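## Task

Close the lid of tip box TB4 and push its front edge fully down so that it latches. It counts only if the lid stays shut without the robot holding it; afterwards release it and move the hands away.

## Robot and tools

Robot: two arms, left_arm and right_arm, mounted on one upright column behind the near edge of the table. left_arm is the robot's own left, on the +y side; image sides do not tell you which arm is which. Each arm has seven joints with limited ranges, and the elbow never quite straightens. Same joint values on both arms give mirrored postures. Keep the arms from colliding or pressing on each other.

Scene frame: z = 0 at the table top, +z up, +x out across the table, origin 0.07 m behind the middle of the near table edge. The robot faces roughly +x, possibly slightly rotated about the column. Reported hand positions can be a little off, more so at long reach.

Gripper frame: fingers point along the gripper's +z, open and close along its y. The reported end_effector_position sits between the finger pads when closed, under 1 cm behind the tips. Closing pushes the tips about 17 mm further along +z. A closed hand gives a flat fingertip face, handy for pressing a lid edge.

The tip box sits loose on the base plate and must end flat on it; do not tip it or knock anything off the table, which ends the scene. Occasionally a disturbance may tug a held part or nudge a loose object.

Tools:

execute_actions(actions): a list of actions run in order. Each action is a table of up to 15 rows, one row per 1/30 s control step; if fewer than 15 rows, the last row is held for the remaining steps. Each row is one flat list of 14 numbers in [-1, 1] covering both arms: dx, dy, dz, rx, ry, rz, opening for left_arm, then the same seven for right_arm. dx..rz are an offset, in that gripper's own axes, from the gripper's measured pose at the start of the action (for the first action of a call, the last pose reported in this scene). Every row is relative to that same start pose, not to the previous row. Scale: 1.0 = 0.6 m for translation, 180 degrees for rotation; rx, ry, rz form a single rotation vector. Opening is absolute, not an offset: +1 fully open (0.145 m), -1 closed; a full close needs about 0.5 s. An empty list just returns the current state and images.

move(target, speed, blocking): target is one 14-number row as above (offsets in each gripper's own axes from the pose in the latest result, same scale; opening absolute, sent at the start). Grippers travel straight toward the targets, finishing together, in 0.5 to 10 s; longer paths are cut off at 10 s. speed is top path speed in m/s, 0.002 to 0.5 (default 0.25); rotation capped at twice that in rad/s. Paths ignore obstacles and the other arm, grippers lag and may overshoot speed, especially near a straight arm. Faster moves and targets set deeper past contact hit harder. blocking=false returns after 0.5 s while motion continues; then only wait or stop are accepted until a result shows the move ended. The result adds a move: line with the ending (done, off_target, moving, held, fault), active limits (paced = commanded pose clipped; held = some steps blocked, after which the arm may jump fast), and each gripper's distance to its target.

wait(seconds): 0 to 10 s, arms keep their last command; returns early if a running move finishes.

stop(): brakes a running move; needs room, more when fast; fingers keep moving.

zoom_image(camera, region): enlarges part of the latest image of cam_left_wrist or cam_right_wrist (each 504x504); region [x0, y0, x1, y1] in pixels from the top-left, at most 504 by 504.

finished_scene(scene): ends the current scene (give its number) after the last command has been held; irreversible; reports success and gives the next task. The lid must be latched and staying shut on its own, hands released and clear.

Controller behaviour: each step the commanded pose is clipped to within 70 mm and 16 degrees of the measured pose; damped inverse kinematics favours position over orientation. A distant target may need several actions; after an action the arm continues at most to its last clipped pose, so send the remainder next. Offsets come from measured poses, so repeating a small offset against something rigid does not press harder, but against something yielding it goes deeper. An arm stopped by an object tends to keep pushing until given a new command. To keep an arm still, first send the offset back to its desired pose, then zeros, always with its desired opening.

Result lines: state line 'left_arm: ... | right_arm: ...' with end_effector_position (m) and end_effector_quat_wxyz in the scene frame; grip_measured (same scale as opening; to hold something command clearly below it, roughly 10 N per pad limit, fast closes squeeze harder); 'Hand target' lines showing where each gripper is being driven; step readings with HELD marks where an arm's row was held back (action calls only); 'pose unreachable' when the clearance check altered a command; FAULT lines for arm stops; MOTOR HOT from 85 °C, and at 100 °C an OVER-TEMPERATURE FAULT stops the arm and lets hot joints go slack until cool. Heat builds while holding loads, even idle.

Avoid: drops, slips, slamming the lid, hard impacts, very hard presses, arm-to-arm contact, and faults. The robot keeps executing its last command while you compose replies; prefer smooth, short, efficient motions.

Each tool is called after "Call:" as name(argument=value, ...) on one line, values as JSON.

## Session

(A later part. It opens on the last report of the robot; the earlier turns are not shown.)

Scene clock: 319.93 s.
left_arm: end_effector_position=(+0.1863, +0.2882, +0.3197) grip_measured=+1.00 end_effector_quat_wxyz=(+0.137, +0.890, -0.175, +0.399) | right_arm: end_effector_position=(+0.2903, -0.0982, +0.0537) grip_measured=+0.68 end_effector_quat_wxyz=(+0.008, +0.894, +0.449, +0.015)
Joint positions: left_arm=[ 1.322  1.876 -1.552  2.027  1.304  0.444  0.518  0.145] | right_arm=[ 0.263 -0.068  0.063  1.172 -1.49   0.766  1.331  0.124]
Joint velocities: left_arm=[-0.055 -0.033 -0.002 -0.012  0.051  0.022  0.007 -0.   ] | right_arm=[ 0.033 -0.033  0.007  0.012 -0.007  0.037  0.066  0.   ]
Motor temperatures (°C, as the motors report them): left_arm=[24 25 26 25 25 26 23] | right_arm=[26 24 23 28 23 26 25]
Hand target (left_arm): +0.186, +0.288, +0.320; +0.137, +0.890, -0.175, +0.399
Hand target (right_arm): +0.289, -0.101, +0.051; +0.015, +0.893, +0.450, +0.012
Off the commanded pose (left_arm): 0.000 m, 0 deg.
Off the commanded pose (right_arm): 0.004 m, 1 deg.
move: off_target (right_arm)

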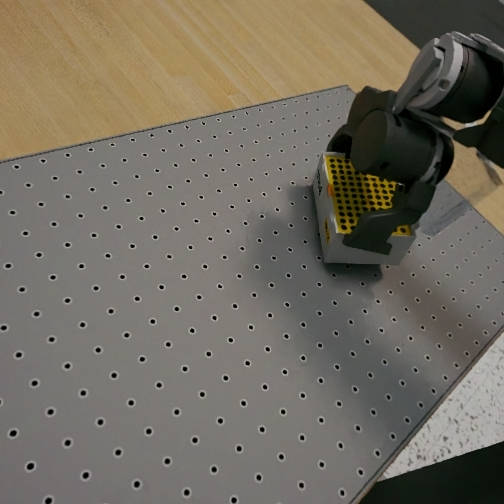

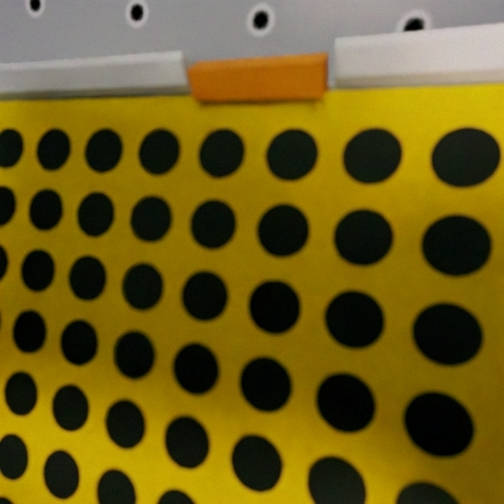

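Contact. Release and rise.

Call:
execute_actions(actions=[[[0,0,0,0,0,0,1,0,0,0,0,0,0,0.68]],[[0,0,0,0,0,0,1,0,0,0,0,0,0,0.78]],[[0,0,0,0,0,0,1,0,0,0,0,0,0,1]]])

Call:
move(target=[0,0,0,0,0,0,1,0.03,0,-0.27,0,0.06,0,1], speed=0.1)

Scene clock: 325.53 s.
left_arm: end_effector_position=(+0.1863, +0.2882, +0.3197) grip_measured=+1.00 end_effector_quat_wxyz=(+0.137, +0.890, -0.175, +0.399) | right_arm: end_effector_position=(+0.2905, -0.0981, +0.0538) grip_measured=+1.00 end_effector_quat_wxyz=(+0.008, +0.894, +0.449, +0.015)
Joint positions: left_arm=[ 1.322  1.876 -1.552  2.027  1.304  0.444  0.518  0.145] | right_arm=[ 0.264 -0.068  0.063  1.172 -1.49   0.766  1.331  0.145]
Joint velocities: left_arm=[-0.077  0.033 -0.012 -0.017 -0.037 -0.007  0.022  0.   ] | right_arm=[ 0.033  0.077  0.007 -0.017  0.007  0.022 -0.007  0.   ]
Motor temperatures (°C, as the motors report them): left_arm=[24 25 26 25 25 26 23] | right_arm=[26 24 23 28 23 26 25]
Hand target (left_arm): +0.186, +0.288, +0.320; +0.137, +0.890, -0.175, +0.399
Hand target (right_arm): +0.290, -0.098, +0.054; +0.008, +0.894, +0.449, +0.015
Off the commanded pose (left_arm): 0.000 m, 0 deg.
Off the commanded pose (right_arm): 0.000 m, 0 deg.
Step readings (end_effector_position; steps 1 to 15: 1st action; 16 to 30: 2nd action; 31 to 45: 3rd action):
0: left_arm (+0.1863, +0.2882, +0.3197) | right_arm (+0.2903, -0.0982, +0.0537)
1: left_arm (+0.1863, +0.2882, +0.3197) | right_arm (+0.2905, -0.0981, +0.0538)
2: left_arm (+0.1863, +0.2882, +0.3197) | right_arm (+0.2905, -0.0981, +0.0538)
4: left_arm (+0.1863, +0.2882, +0.3197) | right_arm (+0.2905, -0.0981, +0.0538)
8: left_arm (+0.1863, +0.2882, +0.3197) | right_arm (+0.2905, -0.0981, +0.0538)
15: left_arm (+0.1863, +0.2882, +0.3197) | right_arm (+0.2905, -0.0981, +0.0538)
16: left_arm (+0.1863, +0.2882, +0.3197) | right_arm (+0.2905, -0.0981, +0.0538)
17: left_arm (+0.1863, +0.2882, +0.3197) | right_arm (+0.2905, -0.0981, +0.0538)
19: left_arm (+0.1863, +0.2882, +0.3197) | right_arm (+0.2905, -0.0981, +0.0538)
23: left_arm (+0.1863, +0.2882, +0.3197) | right_arm (+0.2905, -0.0981, +0.0538)
30: left_arm (+0.1863, +0.2882, +0.3197) | right_arm (+0.2905, -0.0981, +0.0538)
31: left_arm (+0.1863, +0.2882, +0.3197) | right_arm (+0.2905, -0.0981, +0.0538)
32: left_arm (+0.1863, +0.2882, +0.3197) | right_arm (+0.2905, -0.0981, +0.0538)
34: left_arm (+0.1863, +0.2882, +0.3197) | right_arm (+0.2905, -0.0981, +0.0538)
38: left_arm (+0.1863, +0.2882, +0.3197) | right_arm (+0.2905, -0.0981, +0.0538)
45: end_effector_position above

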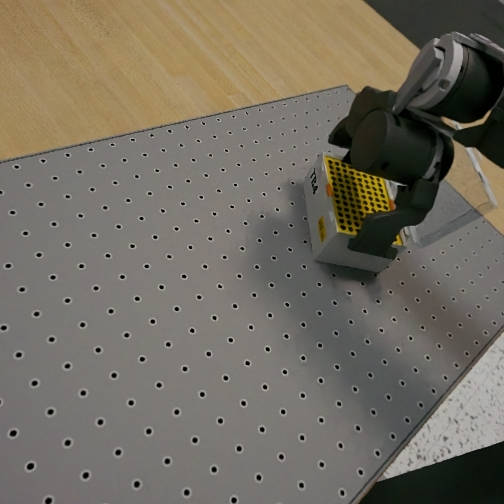

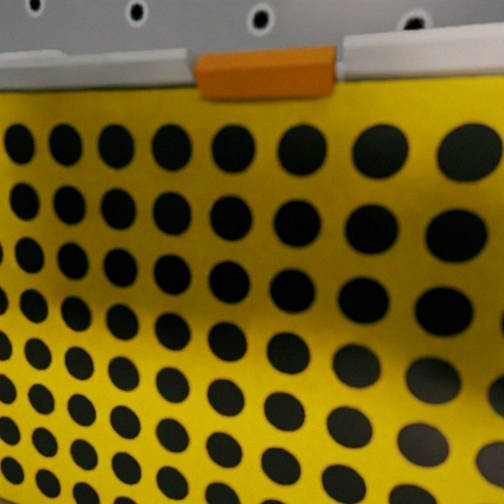

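Scene clock: 327.43 s.
left_arm: end_effector_position=(+0.1863, +0.2882, +0.3197) grip_measured=+1.00 end_effector_quat_wxyz=(+0.137, +0.890, -0.175, +0.399) | right_arm: end_effector_position=(+0.2959, -0.0833, +0.2162) grip_measured=+1.00 end_effector_quat_wxyz=(+0.032, +0.860, +0.425, +0.278)
Joint positions: left_arm=[ 1.322  1.876 -1.552  2.027  1.304  0.444  0.518  0.145] | right_arm=[ 0.069 -0.103  0.034  2.065 -1.557  0.772  1.577  0.145]
Joint velocities: left_arm=[-0.033  0.033  0.002 -0.012 -0.007  0.037  0.081 -0.   ] | right_arm=[-0.033  0.033 -0.007 -0.012  0.037  0.007  0.037 -0.   ]
Motor temperatures (°C, as the motors report them): left_arm=[24 25 26 25 25 26 23] | right_arm=[26 24 23 28 23 26 25]
Hand target (left_arm): +0.186, +0.288, +0.320; +0.137, +0.890, -0.175, +0.399
Hand target (right_arm): +0.295, -0.083, +0.215; +0.029, +0.861, +0.426, +0.276
Off the commanded pose (left_arm): 0.000 m, 0 deg.
Off the commanded pose (right_arm): 0.000 m, 22 deg; orientation clipped at the last step of the last action.
joint sent to its limit (right arm) — the command would take joint 6 (wrist pitch) past its upper limit and joint 7 (wrist yaw) past its upper limit, so those joints were sent only as far as their limits.
move: off_target (right_arm); limits=paced

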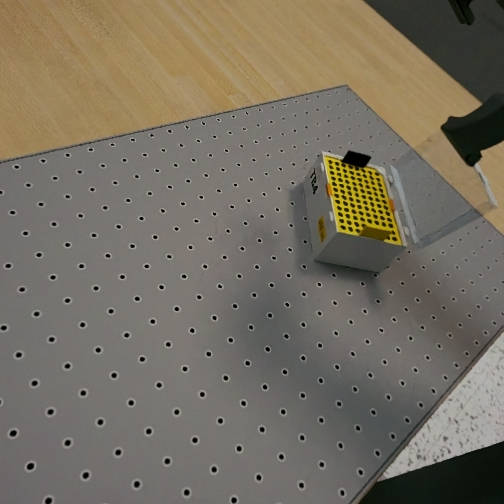

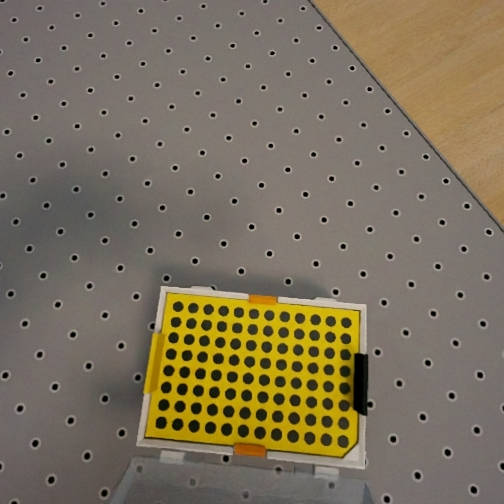

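Call:
move(target=[0,0,0,0,0,0,1,-0.308,0.035,-0.152,0.089,0.151,0.043,-1], speed=0.15)

Scene clock: 339.93 s.
left_arm: end_effector_position=(+0.1863, +0.2882, +0.3197) grip_measured=+1.00 end_effector_quat_wxyz=(+0.137, +0.890, -0.175, +0.399) | right_arm: end_effector_position=(+0.1725, -0.2489, +0.2123) grip_measured=-1.00 end_effector_quat_wxyz=(-0.211, +0.792, +0.396, +0.414)
Joint positions: left_arm=[ 1.322  1.876 -1.552  2.027  1.304  0.444  0.518  0.145] | right_arm=[-0.607  0.309  0.974  1.831  0.054  0.112  1.58   0.   ]
Joint velocities: left_arm=[-0.055  0.011  0.012 -0.002 -0.081 -0.007  0.066  0.   ] | right_arm=[-0.011  0.011  0.017  0.007 -0.051  0.022  0.007 -0.   ]
Motor temperatures (°C, as the motors report them): left_arm=[24 25 26 25 25 26 23] | right_arm=[26 24 23 28 23 26 25]
Hand target (left_arm): +0.186, +0.288, +0.320; +0.137, +0.890, -0.175, +0.399
Hand target (right_arm): +0.173, -0.248, +0.212; -0.211, +0.791, +0.397, +0.415
Off the commanded pose (left_arm): 0.000 m, 0 deg.
Off the commanded pose (right_arm): 0.005 m, 1 deg.
joint sent to its limit (right arm) — the command would take joint 7 (wrist yaw) past its upper limit, so that joint was sent only as far as its limit.
move: off_target (right_arm)

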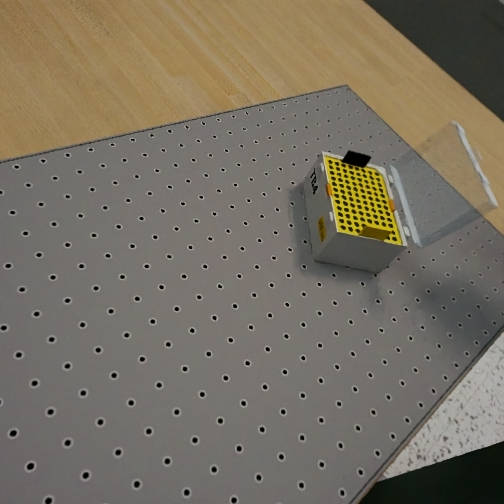

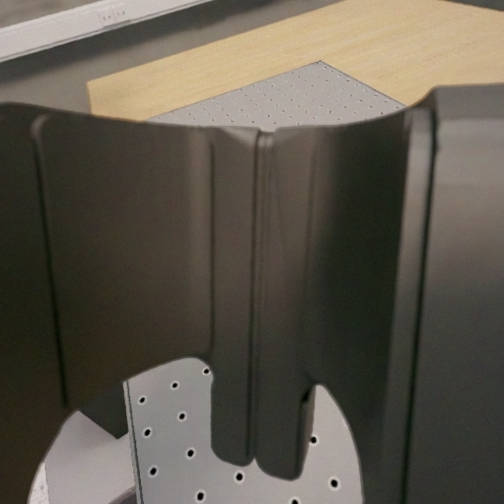

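Call:
move(target=[0,0,0,0,0,0,1,-0.155,0,0.095,0,0,0,1], speed=0.1)

Scene clock: 344.73 s.
left_arm: end_effector_position=(+0.1863, +0.2882, +0.3197) grip_measured=+1.00 end_effector_quat_wxyz=(+0.137, +0.890, -0.175, +0.399) | right_arm: end_effector_position=(+0.1675, -0.2528, +0.1042) grip_measured=+1.00 end_effector_quat_wxyz=(-0.213, +0.792, +0.397, +0.412)
Joint positions: left_arm=[ 1.322  1.876 -1.552  2.027  1.304  0.444  0.518  0.145] | right_arm=[-0.449  0.255  0.83   1.344 -0.116 -0.318  1.475  0.145]
Joint velocities: left_arm=[-0.011 -0.121  0.007  0.002 -0.066  0.007 -0.022  0.   ] | right_arm=[-0.099 -0.077  0.012 -0.002  0.007 -0.007 -0.022  0.   ]
Motor temperatures (°C, as the motors report them): left_arm=[24 25 26 25 25 26 23] | right_arm=[26 24 23 28 23 26 25]
Hand target (left_arm): +0.186, +0.288, +0.320; +0.137, +0.890, -0.175, +0.399
Hand target (right_arm): +0.168, -0.253, +0.104; -0.211, +0.792, +0.397, +0.414
Off the commanded pose (left_arm): 0.000 m, 0 deg.
Off the commanded pose (right_arm): 0.001 m, 0 deg.
move: done

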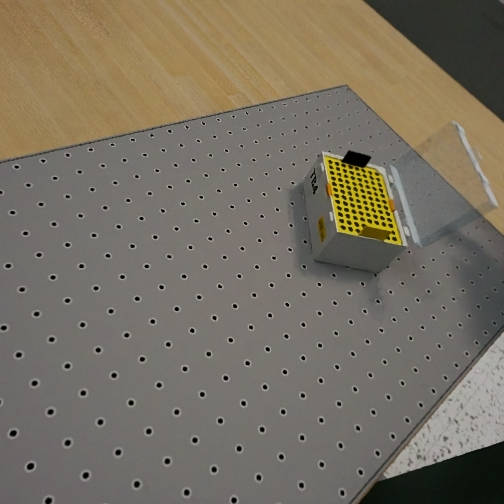

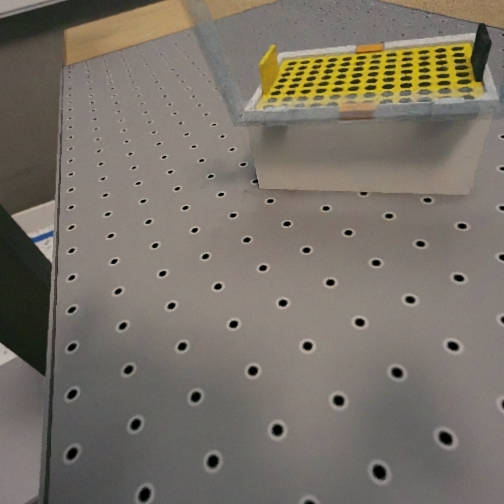

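Call:
move(target=[0,0,0,0,0,0,1,0.048,0,0.068,0,0,0,-1], speed=0.05)

Call:
move(target=[0,0,0,0,0,0,1,0.024,0,0.034,0,0,0,-1], speed=0.03)

Scene clock: 349.00 s.
left_arm: end_effector_position=(+0.1863, +0.2882, +0.3197) grip_measured=+1.00 end_effector_quat_wxyz=(+0.137, +0.890, -0.175, +0.399) | right_arm: end_effector_position=(+0.1977, -0.2135, +0.1052) grip_measured=-1.00 end_effector_quat_wxyz=(-0.213, +0.791, +0.399, +0.413)
Joint positions: left_arm=[ 1.322  1.876 -1.552  2.027  1.304  0.444  0.518  0.145] | right_arm=[-0.356  0.158  0.763  1.452 -0.252 -0.209  1.426  0.   ]
Joint velocities: left_arm=[-0.033  0.011 -0.002  0.007  0.007  0.081 -0.037  0.   ] | right_arm=[-0.011 -0.077  0.017 -0.002 -0.022  0.022  0.007 -0.   ]
Motor temperatures (°C, as the motors report them): left_arm=[24 25 26 25 25 26 23] | right_arm=[26 24 23 28 23 26 25]
Hand target (left_arm): +0.186, +0.288, +0.320; +0.137, +0.890, -0.175, +0.399
Hand target (right_arm): +0.198, -0.213, +0.105; -0.212, +0.792, +0.397, +0.413
Off the commanded pose (left_arm): 0.000 m, 0 deg.
Off the commanded pose (right_arm): 0.001 m, 0 deg.
move: done

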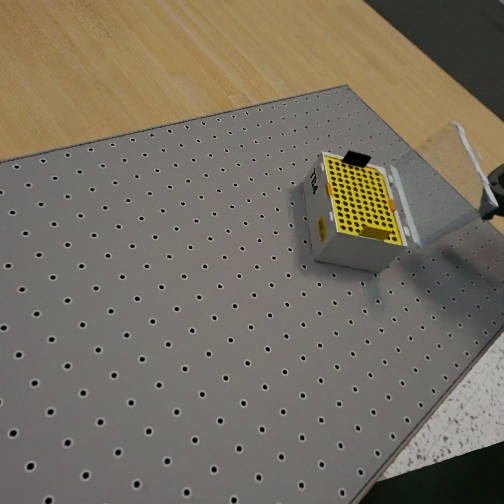

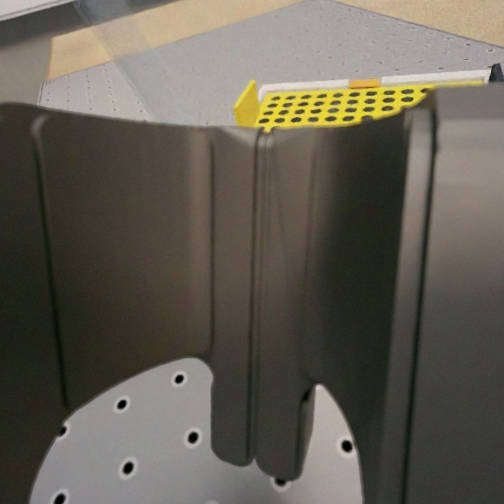

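Scene clock: 350.07 s.
left_arm: end_effector_position=(+0.1863, +0.2882, +0.3197) grip_measured=+1.00 end_effector_quat_wxyz=(+0.137, +0.890, -0.175, +0.399) | right_arm: end_effector_position=(+0.2123, -0.1940, +0.1055) grip_measured=-1.00 end_effector_quat_wxyz=(-0.214, +0.790, +0.400, +0.413)
Joint positions: left_arm=[ 1.322  1.876 -1.552  2.027  1.304  0.444  0.518  0.145] | right_arm=[-0.301  0.107  0.734  1.485 -0.327 -0.167  1.411  0.   ]
Joint velocities: left_arm=[ 0.011 -0.099 -0.007 -0.012 -0.037 -0.022 -0.037  0.   ] | right_arm=[ 0.033 -0.121 -0.007 -0.007  0.022  0.007  0.007 -0.   ]
Motor temperatures (°C, as the motors report them): left_arm=[24 25 26 25 25 26 23] | right_arm=[26 24 23 28 23 26 25]
Hand target (left_arm): +0.186, +0.288, +0.320; +0.137, +0.890, -0.175, +0.399
Hand target (right_arm): +0.213, -0.194, +0.106; -0.213, +0.790, +0.399, +0.413
Off the commanded pose (left_arm): 0.000 m, 0 deg.
Off the commanded pose (right_arm): 0.001 m, 0 deg.
move: done

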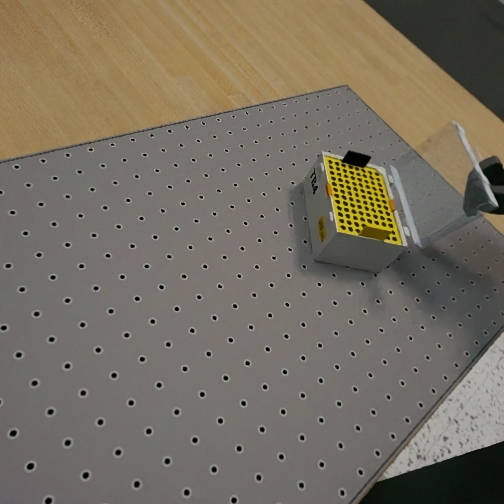

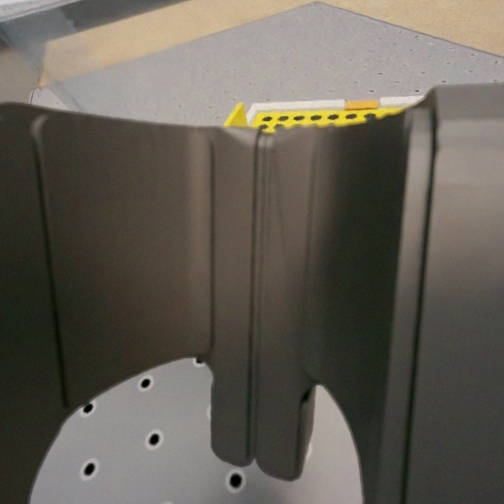

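Under the lid now. Advance.

Call:
move(target=[0,0,0,0,0,0,1,0.033,0,0.027,0,0,0,-1], speed=0.025)

Scene clock: 353.30 s.
left_arm: end_effector_position=(+0.1863, +0.2882, +0.3197) grip_measured=+1.00 end_effector_quat_wxyz=(+0.137, +0.890, -0.175, +0.399) | right_arm: end_effector_position=(+0.2266, -0.1751, +0.1126) grip_measured=-1.00 end_effector_quat_wxyz=(-0.214, +0.789, +0.402, +0.412)
Joint positions: left_arm=[ 1.322  1.876 -1.552  2.027  1.304  0.444  0.518  0.145] | right_arm=[-0.252  0.055  0.708  1.542 -0.398 -0.104  1.41   0.   ]
Joint velocities: left_arm=[-0.033 -0.055 -0.007 -0.002 -0.051 -0.007 -0.007  0.   ] | right_arm=[ 0.011 -0.077 -0.002 -0.007  0.022  0.051 -0.037  0.   ]
Motor temperatures (°C, as the motors report them): left_arm=[24 25 26 25 25 26 23] | right_arm=[26 24 23 28 23 26 25]
Hand target (left_arm): +0.186, +0.288, +0.320; +0.137, +0.890, -0.175, +0.399
Hand target (right_arm): +0.227, -0.175, +0.113; -0.214, +0.790, +0.401, +0.412
Off the commanded pose (left_arm): 0.000 m, 0 deg.
Off the commanded pose (right_arm): 0.001 m, 0 deg.
move: done

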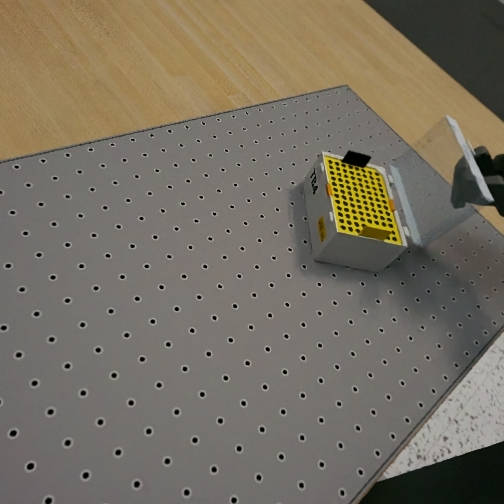

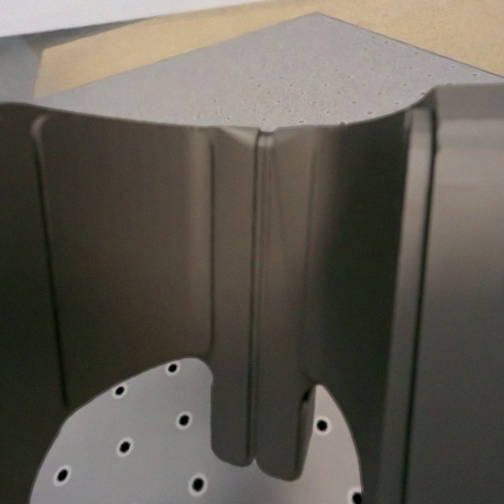

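Call:
move(target=[0,0,0,0,0,0,1,0.043,0,0.032,0,0,0,-1], speed=0.025)

Scene clock: 359.00 s.
left_arm: end_effector_position=(+0.1863, +0.2882, +0.3197) grip_measured=+1.00 end_effector_quat_wxyz=(+0.137, +0.890, -0.175, +0.399) | right_arm: end_effector_position=(+0.2445, -0.1512, +0.1229) grip_measured=-1.00 end_effector_quat_wxyz=(-0.215, +0.788, +0.403, +0.412)
Joint positions: left_arm=[ 1.322  1.876 -1.552  2.027  1.304  0.444  0.518  0.145] | right_arm=[-0.188 -0.007  0.669  1.602 -0.487 -0.026  1.41   0.   ]
Joint velocities: left_arm=[-0.055  0.077 -0.012 -0.012 -0.037  0.022  0.022 -0.   ] | right_arm=[-0.055  0.055 -0.007  0.007 -0.022 -0.066 -0.037 -0.   ]
Motor temperatures (°C, as the motors report them): left_arm=[24 25 26 25 25 26 23] | right_arm=[26 24 23 28 23 26 25]
Hand target (left_arm): +0.186, +0.288, +0.320; +0.137, +0.890, -0.175, +0.399
Hand target (right_arm): +0.245, -0.151, +0.123; -0.214, +0.789, +0.402, +0.412
Off the commanded pose (left_arm): 0.000 m, 0 deg.
Off the commanded pose (right_arm): 0.001 m, 0 deg.
move: done

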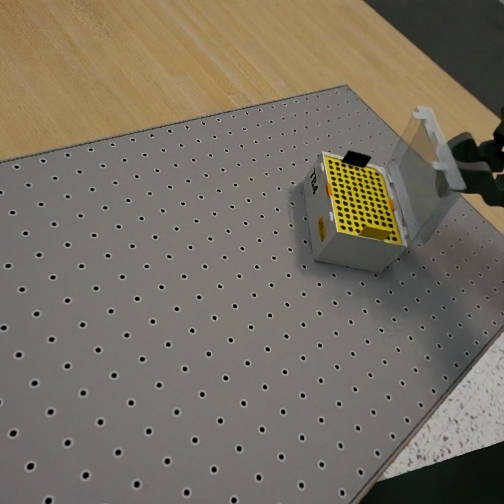

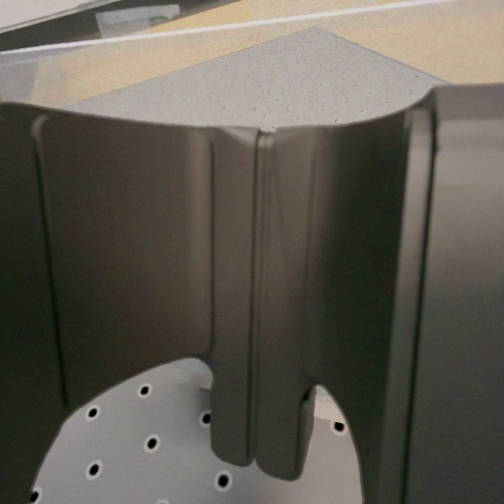

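Call:
move(target=[0,0,0,0,0,0,1,0.033,0,0.047,0,0,0,-1], speed=0.02)

Scene clock: 368.33 s.
left_arm: end_effector_position=(+0.1863, +0.2882, +0.3197) grip_measured=+1.00 end_effector_quat_wxyz=(+0.137, +0.890, -0.175, +0.399) | right_arm: end_effector_position=(+0.2649, -0.1240, +0.1246) grip_measured=-1.00 end_effector_quat_wxyz=(-0.214, +0.787, +0.406, +0.413)
Joint positions: left_arm=[ 1.322  1.876 -1.552  2.027  1.304  0.444  0.518  0.145] | right_arm=[-0.1   -0.082  0.63   1.597 -0.601  0.004  1.386  0.   ]
Joint velocities: left_arm=[ 0.011 -0.077 -0.002  0.002  0.051  0.007  0.007 -0.   ] | right_arm=[ 0.033 -0.011  0.012 -0.012 -0.037 -0.037 -0.11  -0.   ]
Motor temperatures (°C, as the motors report them): left_arm=[24 25 26 25 25 26 23] | right_arm=[26 24 23 28 23 26 25]
Hand target (left_arm): +0.186, +0.288, +0.320; +0.137, +0.890, -0.175, +0.399
Hand target (right_arm): +0.265, -0.124, +0.123; -0.215, +0.788, +0.403, +0.412
Off the commanded pose (left_arm): 0.000 m, 0 deg.
Off the commanded pose (right_arm): 0.002 m, 0 deg.
move: done

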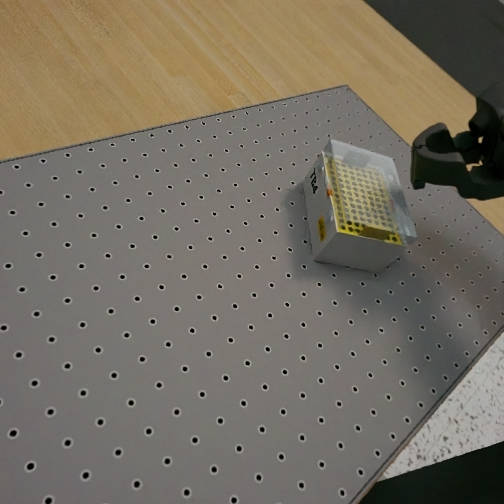

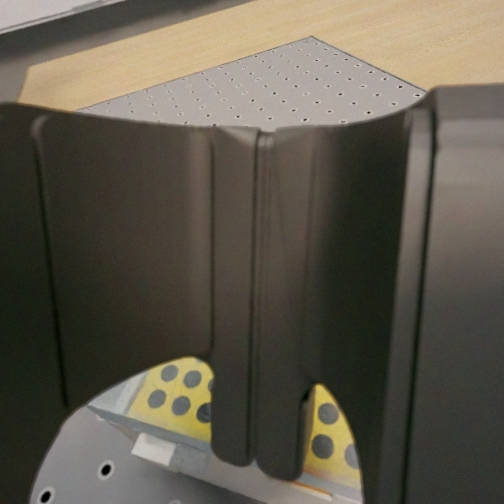

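Call:
move(target=[0,0,0,0,0,0,1,0.04,0.008,0.033,0,-0.28,0,-1], speed=0.12)

Scene clock: 377.03 s.
left_arm: end_effector_position=(+0.1863, +0.2882, +0.3197) grip_measured=+1.00 end_effector_quat_wxyz=(+0.137, +0.890, -0.175, +0.399) | right_arm: end_effector_position=(+0.2865, -0.1054, +0.1319) grip_measured=-1.00 end_effector_quat_wxyz=(+0.001, +0.880, +0.460, +0.121)
Joint positions: left_arm=[ 1.322  1.876 -1.552  2.027  1.304  0.444  0.518  0.145] | right_arm=[ 0.108  0.036  0.019  1.698 -1.465  0.772  1.577  0.   ]
Joint velocities: left_arm=[-0.033 -0.055  0.007 -0.012  0.037  0.066 -0.081  0.   ] | right_arm=[-0.033  0.055 -0.012  0.002 -0.037  0.007 -0.051 -0.   ]
Motor temperatures (°C, as the motors report them): left_arm=[24 25 26 25 25 26 23] | right_arm=[26 24 23 28 23 26 25]
Hand target (left_arm): +0.186, +0.288, +0.320; +0.137, +0.890, -0.175, +0.399
Hand target (right_arm): +0.287, -0.105, +0.133; +0.000, +0.880, +0.458, +0.122
Off the commanded pose (left_arm): 0.000 m, 0 deg.
Off the commanded pose (right_arm): 0.003 m, 10 deg.
joint sent to its limit (right arm) — the command would take joint 6 (wrist pitch) past its upper limit and joint 7 (wrist yaw) past its upper limit, so those joints were sent only as far as their limits.
move: off_target (right_arm)

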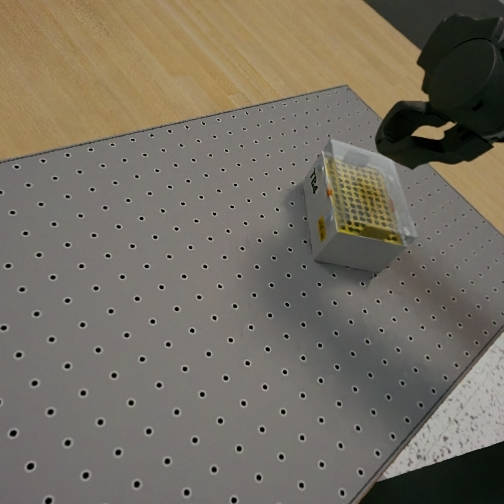

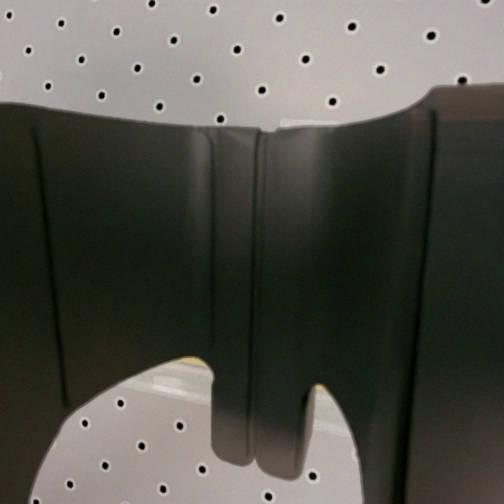

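Call:
move(target=[0,0,0,0,0,0,1,-0.002,-0.004,0.04,0.035,-0.067,0,-1], speed=0.04)

Call:
zoom_image(camera="cam_left_wrist", region=[280,100,460,280])

Scene clock: 383.33 s.
left_arm: end_effector_position=(+0.1863, +0.2882, +0.3197) grip_measured=+1.00 end_effector_quat_wxyz=(+0.137, +0.890, -0.175, +0.399) | right_arm: end_effector_position=(+0.2899, -0.1029, +0.1086) grip_measured=-1.00 end_effector_quat_wxyz=(+0.016, +0.883, +0.465, +0.062)
Joint positions: left_arm=[ 1.322  1.876 -1.552  2.027  1.304  0.444  0.518  0.145] | right_arm=[ 0.184 -0.008  0.003  1.518 -1.575  0.772  1.577  0.   ]
Joint velocities: left_arm=[ 0.011 -0.055 -0.012  0.002 -0.037  0.037 -0.022 -0.   ] | right_arm=[ 0.033 -0.077 -0.002  0.007  0.037 -0.007 -0.007 -0.   ]
Motor temperatures (°C, as the motors report them): left_arm=[24 25 26 25 25 26 23] | right_arm=[26 24 23 28 23 26 25]
Hand target (left_arm): +0.186, +0.288, +0.320; +0.137, +0.890, -0.175, +0.399
Hand target (right_arm): +0.289, -0.103, +0.108; +0.015, +0.884, +0.464, +0.059
Off the commanded pose (left_arm): 0.000 m, 0 deg.
Off the commanded pose (right_arm): 0.001 m, 7 deg.
joint sent to its limit (right arm) — the command would take joint 5 (forearm roll) past its lower limit, joint 6 (wrist pitch) past its upper limit and joint 7 (wrist yaw) past its upper limit, so those joints were sent only as far as their limits.
move: off_target (right_arm)

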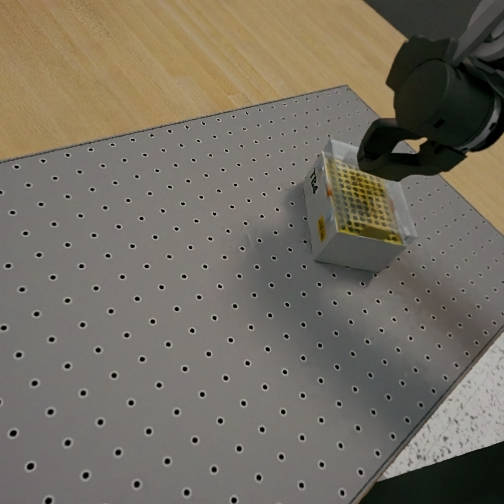

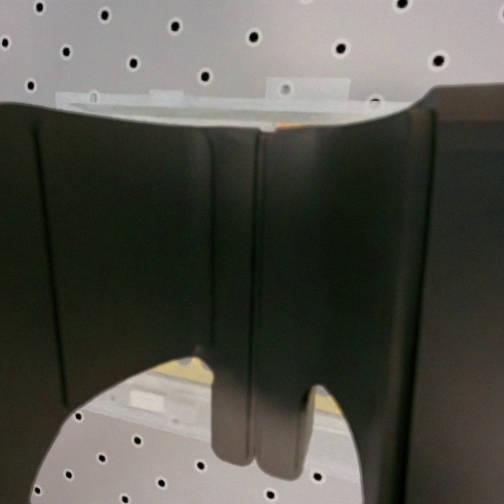

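Region (280, 100, 460, 280) of cam_left_wrist's 504x504 image, scaled by 2.800, with more detail than that image has.

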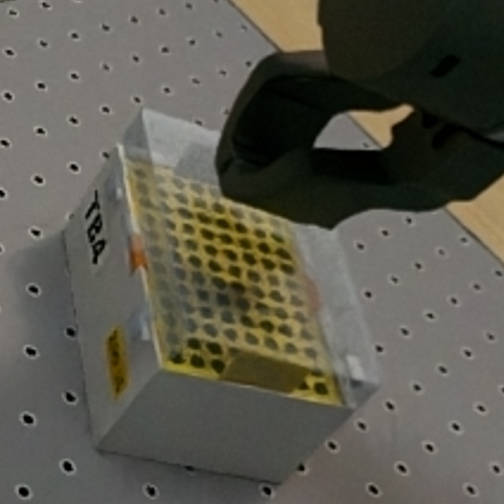

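Call:
move(target=[0,0,0,0,0,0,1,0.018,0,0.012,0,0,0,-1], speed=0.03)

Call:
move(target=[0,0,0,0,0,0,1,-0.003,0,0.02,0,0,0,-1], speed=0.015)

Call:
zoom_image(camera="cam_left_wrist", region=[280,100,460,280])

Scene clock: 388.07 s.
left_arm: end_effector_position=(+0.1863, +0.2882, +0.3197) grip_measured=+1.00 end_effector_quat_wxyz=(+0.137, +0.890, -0.175, +0.399) | right_arm: end_effector_position=(+0.2966, -0.0934, +0.1033) grip_measured=-1.00 end_effector_quat_wxyz=(+0.014, +0.882, +0.466, +0.062)
Joint positions: left_arm=[ 1.322  1.876 -1.552  2.027  1.304  0.444  0.518  0.145] | right_arm=[ 0.219 -0.04   0.003  1.45  -1.572  0.772  1.532  0.   ]
Joint velocities: left_arm=[ 0.077  0.055 -0.002 -0.012  0.051  0.066 -0.051 -0.   ] | right_arm=[ 0.055  0.033 -0.002 -0.022  0.022 -0.037  0.037 -0.   ]
Motor temperatures (°C, as the motors report them): left_arm=[24 25 26 25 25 26 23] | right_arm=[26 24 23 28 23 26 25]
Hand target (left_arm): +0.186, +0.288, +0.320; +0.137, +0.890, -0.175, +0.399
Hand target (right_arm): +0.297, -0.094, +0.103; +0.015, +0.883, +0.464, +0.062
Off the commanded pose (left_arm): 0.000 m, 0 deg.
Off the commanded pose (right_arm): 0.001 m, 0 deg.
move: done

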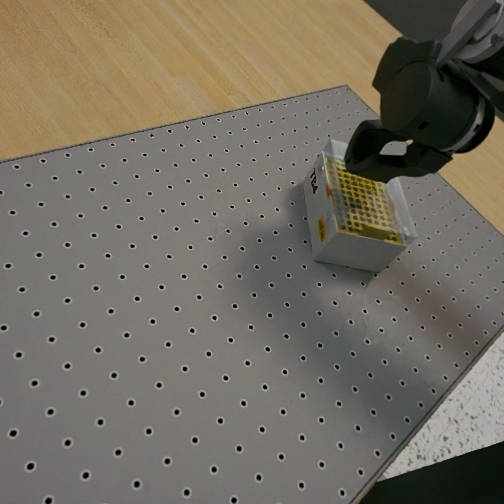

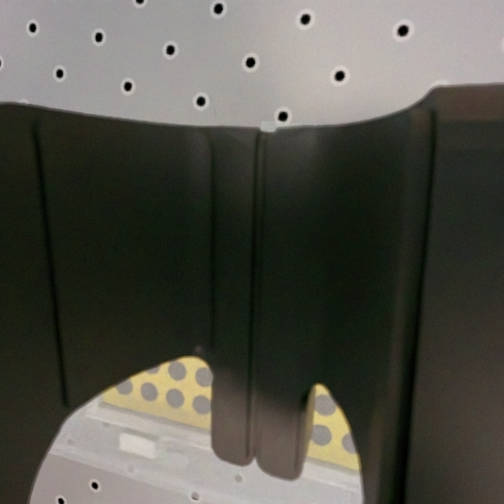

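Scene clock: 389.10 s.
left_arm: end_effector_position=(+0.1863, +0.2882, +0.3197) grip_measured=+1.00 end_effector_quat_wxyz=(+0.137, +0.890, -0.175, +0.399) | right_arm: end_effector_position=(+0.2979, -0.0935, +0.0930) grip_measured=-1.00 end_effector_quat_wxyz=(+0.013, +0.883, +0.466, +0.064)
Joint positions: left_arm=[ 1.322  1.876 -1.552  2.027  1.304  0.444  0.518  0.145] | right_arm=[ 0.219 -0.04   0.008  1.403 -1.521  0.766  1.461  0.   ]
Joint velocities: left_arm=[-0.033  0.033  0.012 -0.017 -0.007 -0.037  0.007 -0.   ] | right_arm=[-0.099 -0.099 -0.002 -0.012 -0.037  0.007  0.022 -0.   ]
Motor temperatures (°C, as the motors report them): left_arm=[24 25 26 25 25 26 23] | right_arm=[26 24 23 28 23 26 25]
Hand target (left_arm): +0.186, +0.288, +0.320; +0.137, +0.890, -0.175, +0.399
Hand target (right_arm): +0.297, -0.094, +0.091; +0.014, +0.882, +0.466, +0.062
Off the commanded pose (left_arm): 0.000 m, 0 deg.
Off the commanded pose (right_arm): 0.002 m, 0 deg.
move: done

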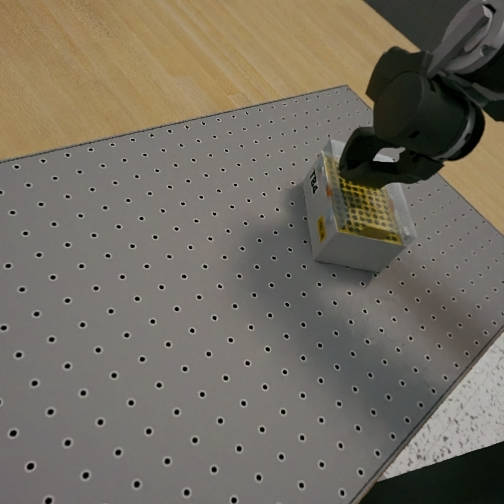

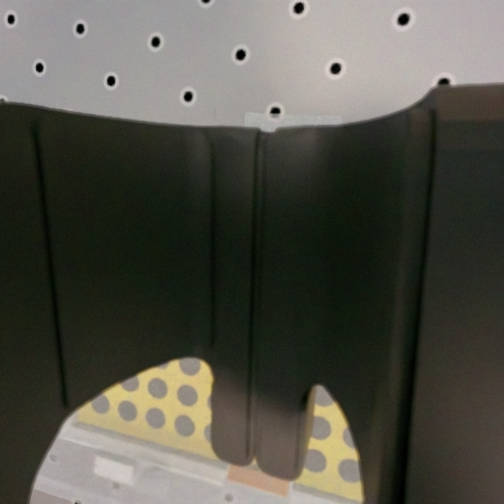

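Region (280, 100, 460, 280) of cam_left_wrist's 504x504 image, scaled by 2.800, with more detail than that image has.

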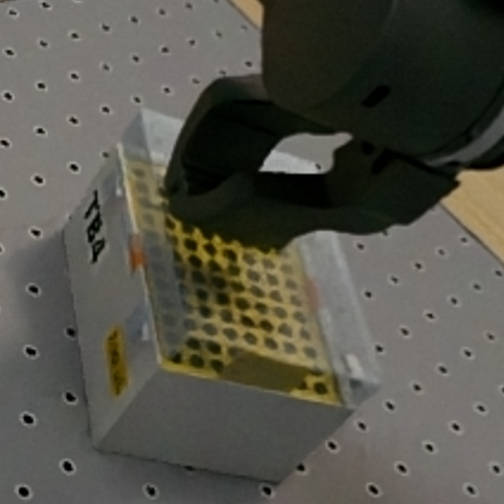

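Call:
move(target=[0,0,0,0,0,0,1,0.028,0,-0.004,0,0,0,-1], speed=0.03)

Call:
move(target=[0,0,0,0,0,0,1,-0.002,0,0.02,0,0,0,-1], speed=0.015)

Call:
zoom_image(camera="cam_left_wrist", region=[280,100,460,280])

Scene clock: 394.33 s.
left_arm: end_effector_position=(+0.1863, +0.2882, +0.3197) grip_measured=+1.00 end_effector_quat_wxyz=(+0.137, +0.890, -0.175, +0.399) | right_arm: end_effector_position=(+0.3083, -0.0795, +0.0985) grip_measured=-1.00 end_effector_quat_wxyz=(+0.015, +0.881, +0.467, +0.067)
Joint positions: left_arm=[ 1.322  1.876 -1.552  2.027  1.304  0.444  0.518  0.145] | right_arm=[ 0.273 -0.085  0.01   1.356 -1.567  0.772  1.461  0.   ]
Joint velocities: left_arm=[-0.033  0.121 -0.007 -0.017 -0.066 -0.007 -0.007 -0.   ] | right_arm=[ 0.033  0.033  0.007 -0.002  0.007 -0.022 -0.037  0.   ]
Motor temperatures (°C, as the motors report them): left_arm=[24 25 26 25 25 26 23] | right_arm=[26 24 23 28 23 26 25]
Hand target (left_arm): +0.186, +0.288, +0.320; +0.137, +0.890, -0.175, +0.399
Hand target (right_arm): +0.307, -0.080, +0.097; +0.014, +0.883, +0.465, +0.064
Off the commanded pose (left_arm): 0.000 m, 0 deg.
Off the commanded pose (right_arm): 0.002 m, 1 deg.
joint sent to its limit (right arm) — the command would take joint 6 (wrist pitch) past its upper limit, so that joint was sent only as far as its limit.
move: done

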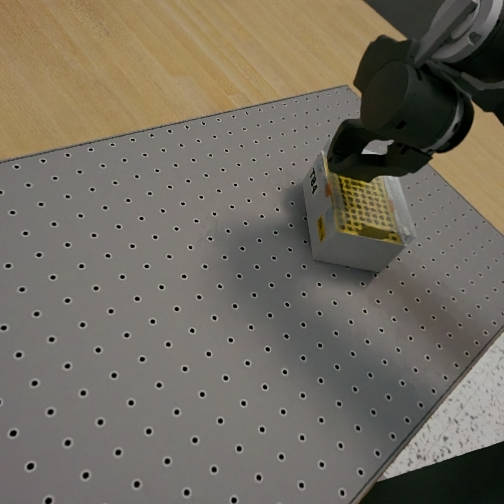

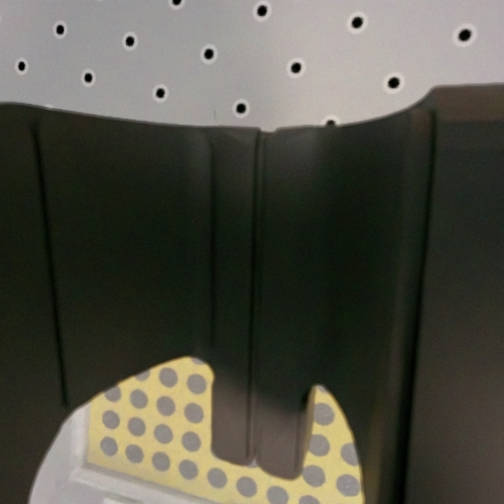

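Scene clock: 395.37 s.
left_arm: end_effector_position=(+0.1863, +0.2882, +0.3197) grip_measured=+1.00 end_effector_quat_wxyz=(+0.137, +0.890, -0.175, +0.399) | right_arm: end_effector_position=(+0.3119, -0.0786, +0.0911) grip_measured=-1.00 end_effector_quat_wxyz=(+0.015, +0.882, +0.466, +0.073)
Joint positions: left_arm=[ 1.322  1.876 -1.552  2.027  1.304  0.444  0.518  0.145] | right_arm=[ 0.282 -0.085  0.015  1.311 -1.518  0.768  1.394  0.   ]
Joint velocities: left_arm=[ 0.011  0.055  0.007 -0.002 -0.037 -0.051 -0.051  0.   ] | right_arm=[ 0.055  0.077  0.012  0.002 -0.022 -0.022 -0.007  0.   ]
Motor temperatures (°C, as the motors report them): left_arm=[24 25 26 25 25 26 23] | right_arm=[26 24 23 28 23 26 25]
Hand target (left_arm): +0.186, +0.288, +0.320; +0.137, +0.890, -0.175, +0.399
Hand target (right_arm): +0.309, -0.080, +0.087; +0.015, +0.881, +0.468, +0.068
Off the commanded pose (left_arm): 0.000 m, 0 deg.
Off the commanded pose (right_arm): 0.006 m, 1 deg.
move: off_target (right_arm)

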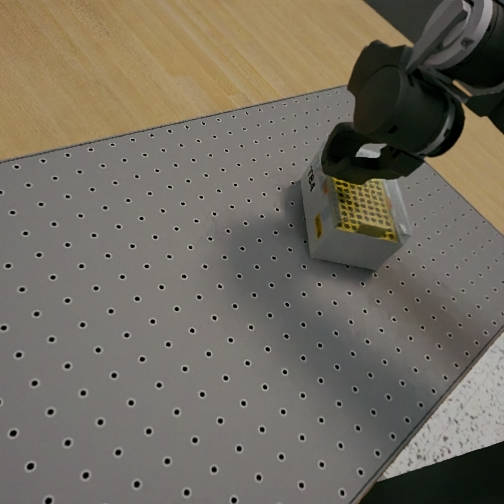

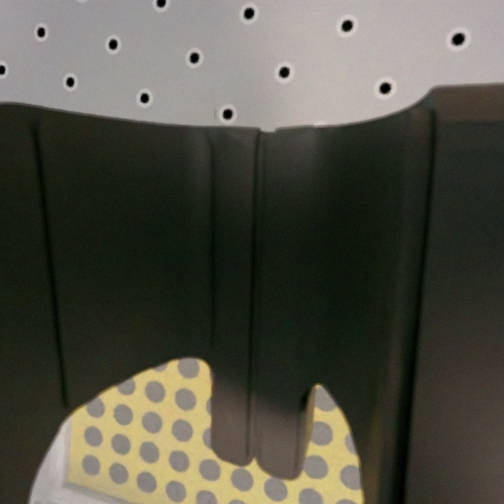

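Region (280, 100, 460, 280) of cam_left_wrist's 504x504 image, scaled by 2.800, with more detail than that image has.

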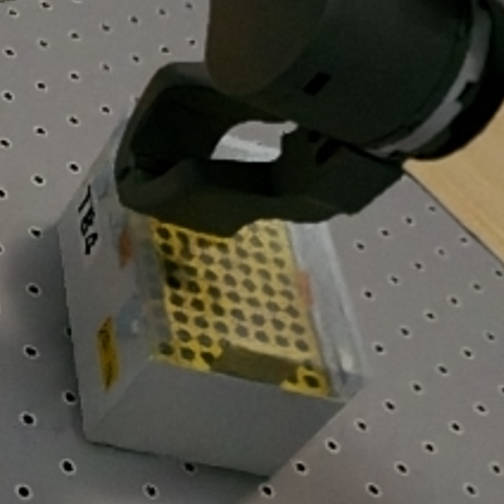

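Box slid a bit. Lift off to inspect.

Call:
move(target=[0,0,0,0,0,0,1,0.01,0,-0.07,0,0,0,-1], speed=0.06)

Call:
zoom_image(camera="cam_left_wrist", region=[280,100,460,280])

Scene clock: 401.60 s.
left_arm: end_effector_position=(+0.1863, +0.2882, +0.3197) grip_measured=+1.00 end_effector_quat_wxyz=(+0.137, +0.890, -0.175, +0.399) | right_arm: end_effector_position=(+0.3102, -0.0767, +0.1331) grip_measured=-1.00 end_effector_quat_wxyz=(+0.010, +0.873, +0.476, +0.110)
Joint positions: left_arm=[ 1.322  1.876 -1.552  2.027  1.304  0.444  0.518  0.145] | right_arm=[ 0.249 -0.053 -0.021  1.54  -1.575  0.772  1.576  0.   ]
Joint velocities: left_arm=[ 0.011  0.055 -0.002 -0.007  0.037  0.022 -0.007  0.   ] | right_arm=[ 0.011 -0.033 -0.017  0.002 -0.022 -0.037 -0.066 -0.   ]
Motor temperatures (°C, as the motors report them): left_arm=[24 25 26 25 25 26 23] | right_arm=[26 24 23 28 23 26 25]
Hand target (left_arm): +0.186, +0.288, +0.320; +0.137, +0.890, -0.175, +0.399
Hand target (right_arm): +0.309, -0.076, +0.133; +0.007, +0.873, +0.476, +0.108
Off the commanded pose (left_arm): 0.000 m, 0 deg.
Off the commanded pose (right_arm): 0.002 m, 5 deg.
joint sent to its limit (right arm) — the command would take joint 5 (forearm roll) past its lower limit, joint 6 (wrist pitch) past its upper limit and joint 7 (wrist yaw) past its upper limit, so those joints were sent only as far as their limits.
move: off_target (right_arm)

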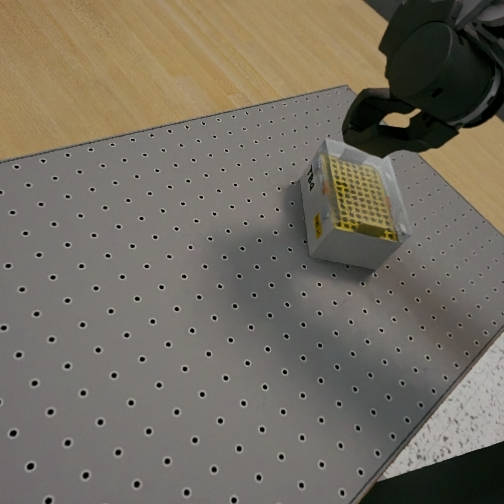

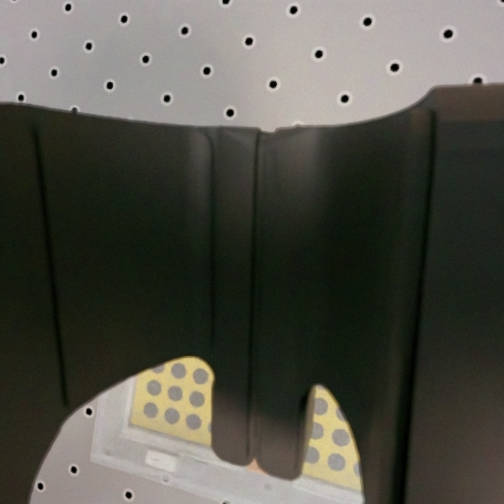

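Region (280, 100, 460, 280) of cam_left_wrist's 504x504 image, scaled by 2.800, with more detail than that image has.

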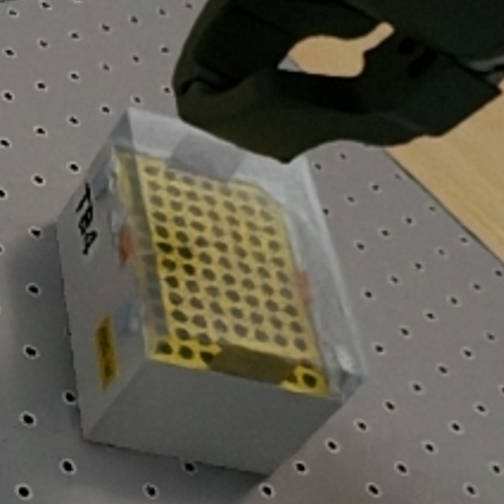

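Call:
move(target=[-0.128,0.17,0.268,0,0.08,0,1,0,0,0,0,0,0,-1], speed=0.2)

Scene clock: 408.30 s.
left_arm: end_effector_position=(+0.1953, +0.1484, +0.1654) grip_measured=+1.00 end_effector_quat_wxyz=(+0.159, +0.836, -0.162, +0.499) | right_arm: end_effector_position=(+0.3102, -0.0767, +0.1331) grip_measured=-1.00 end_effector_quat_wxyz=(+0.010, +0.873, +0.476, +0.110)
Joint positions: left_arm=[ 0.472  1.146 -1.576  1.924  0.953 -0.302 -0.34   0.145] | right_arm=[ 0.249 -0.053 -0.021  1.54  -1.575  0.772  1.576  0.   ]
Joint velocities: left_arm=[-0.055  0.121 -0.002  0.007 -0.095 -0.007 -0.051  0.   ] | right_arm=[ 0.033 -0.099  0.017 -0.017 -0.066 -0.022  0.051 -0.   ]
Motor temperatures (°C, as the motors report them): left_arm=[24 25 26 25 25 26 23] | right_arm=[26 24 23 28 23 26 25]
Hand target (left_arm): +0.197, +0.150, +0.166; +0.155, +0.836, -0.160, +0.501
Hand target (right_arm): +0.310, -0.077, +0.133; +0.010, +0.873, +0.476, +0.110
Off the commanded pose (left_arm): 0.008 m, 1 deg.
Off the commanded pose (right_arm): 0.000 m, 0 deg.
move: off_target (left_arm)

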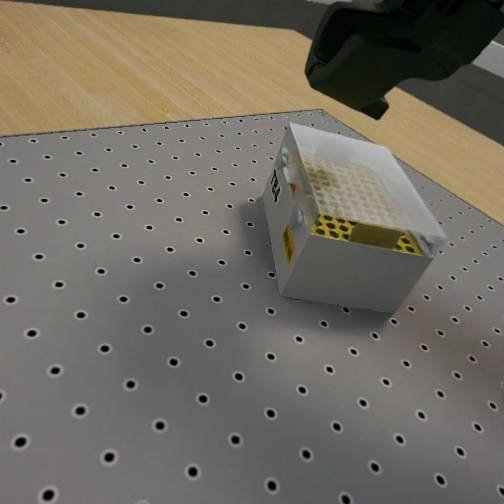

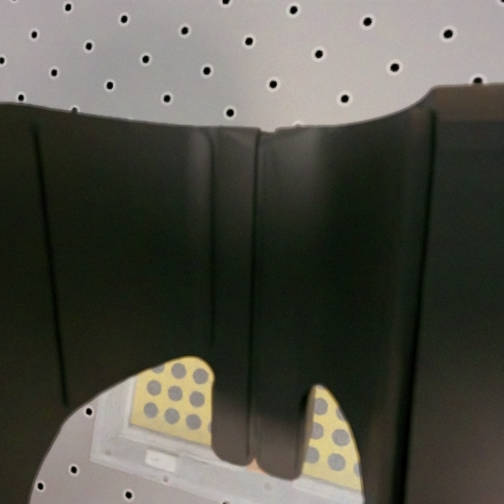

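Call:
zoom_image(camera="cam_left_wrist", region=[250,110,450,310])

Region (250, 110, 450, 310) of cam_left_wrist's 504x504 image, scaled by 2.520, with more detail than that image has.

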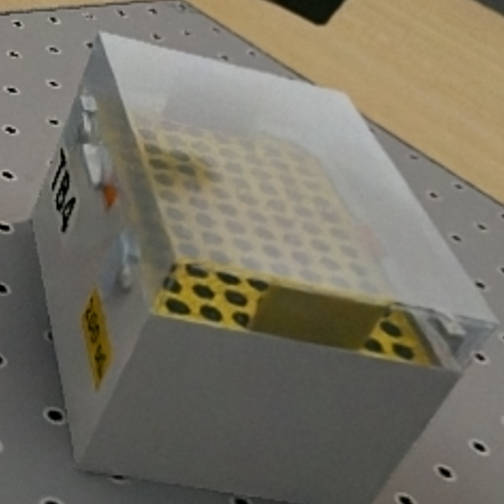

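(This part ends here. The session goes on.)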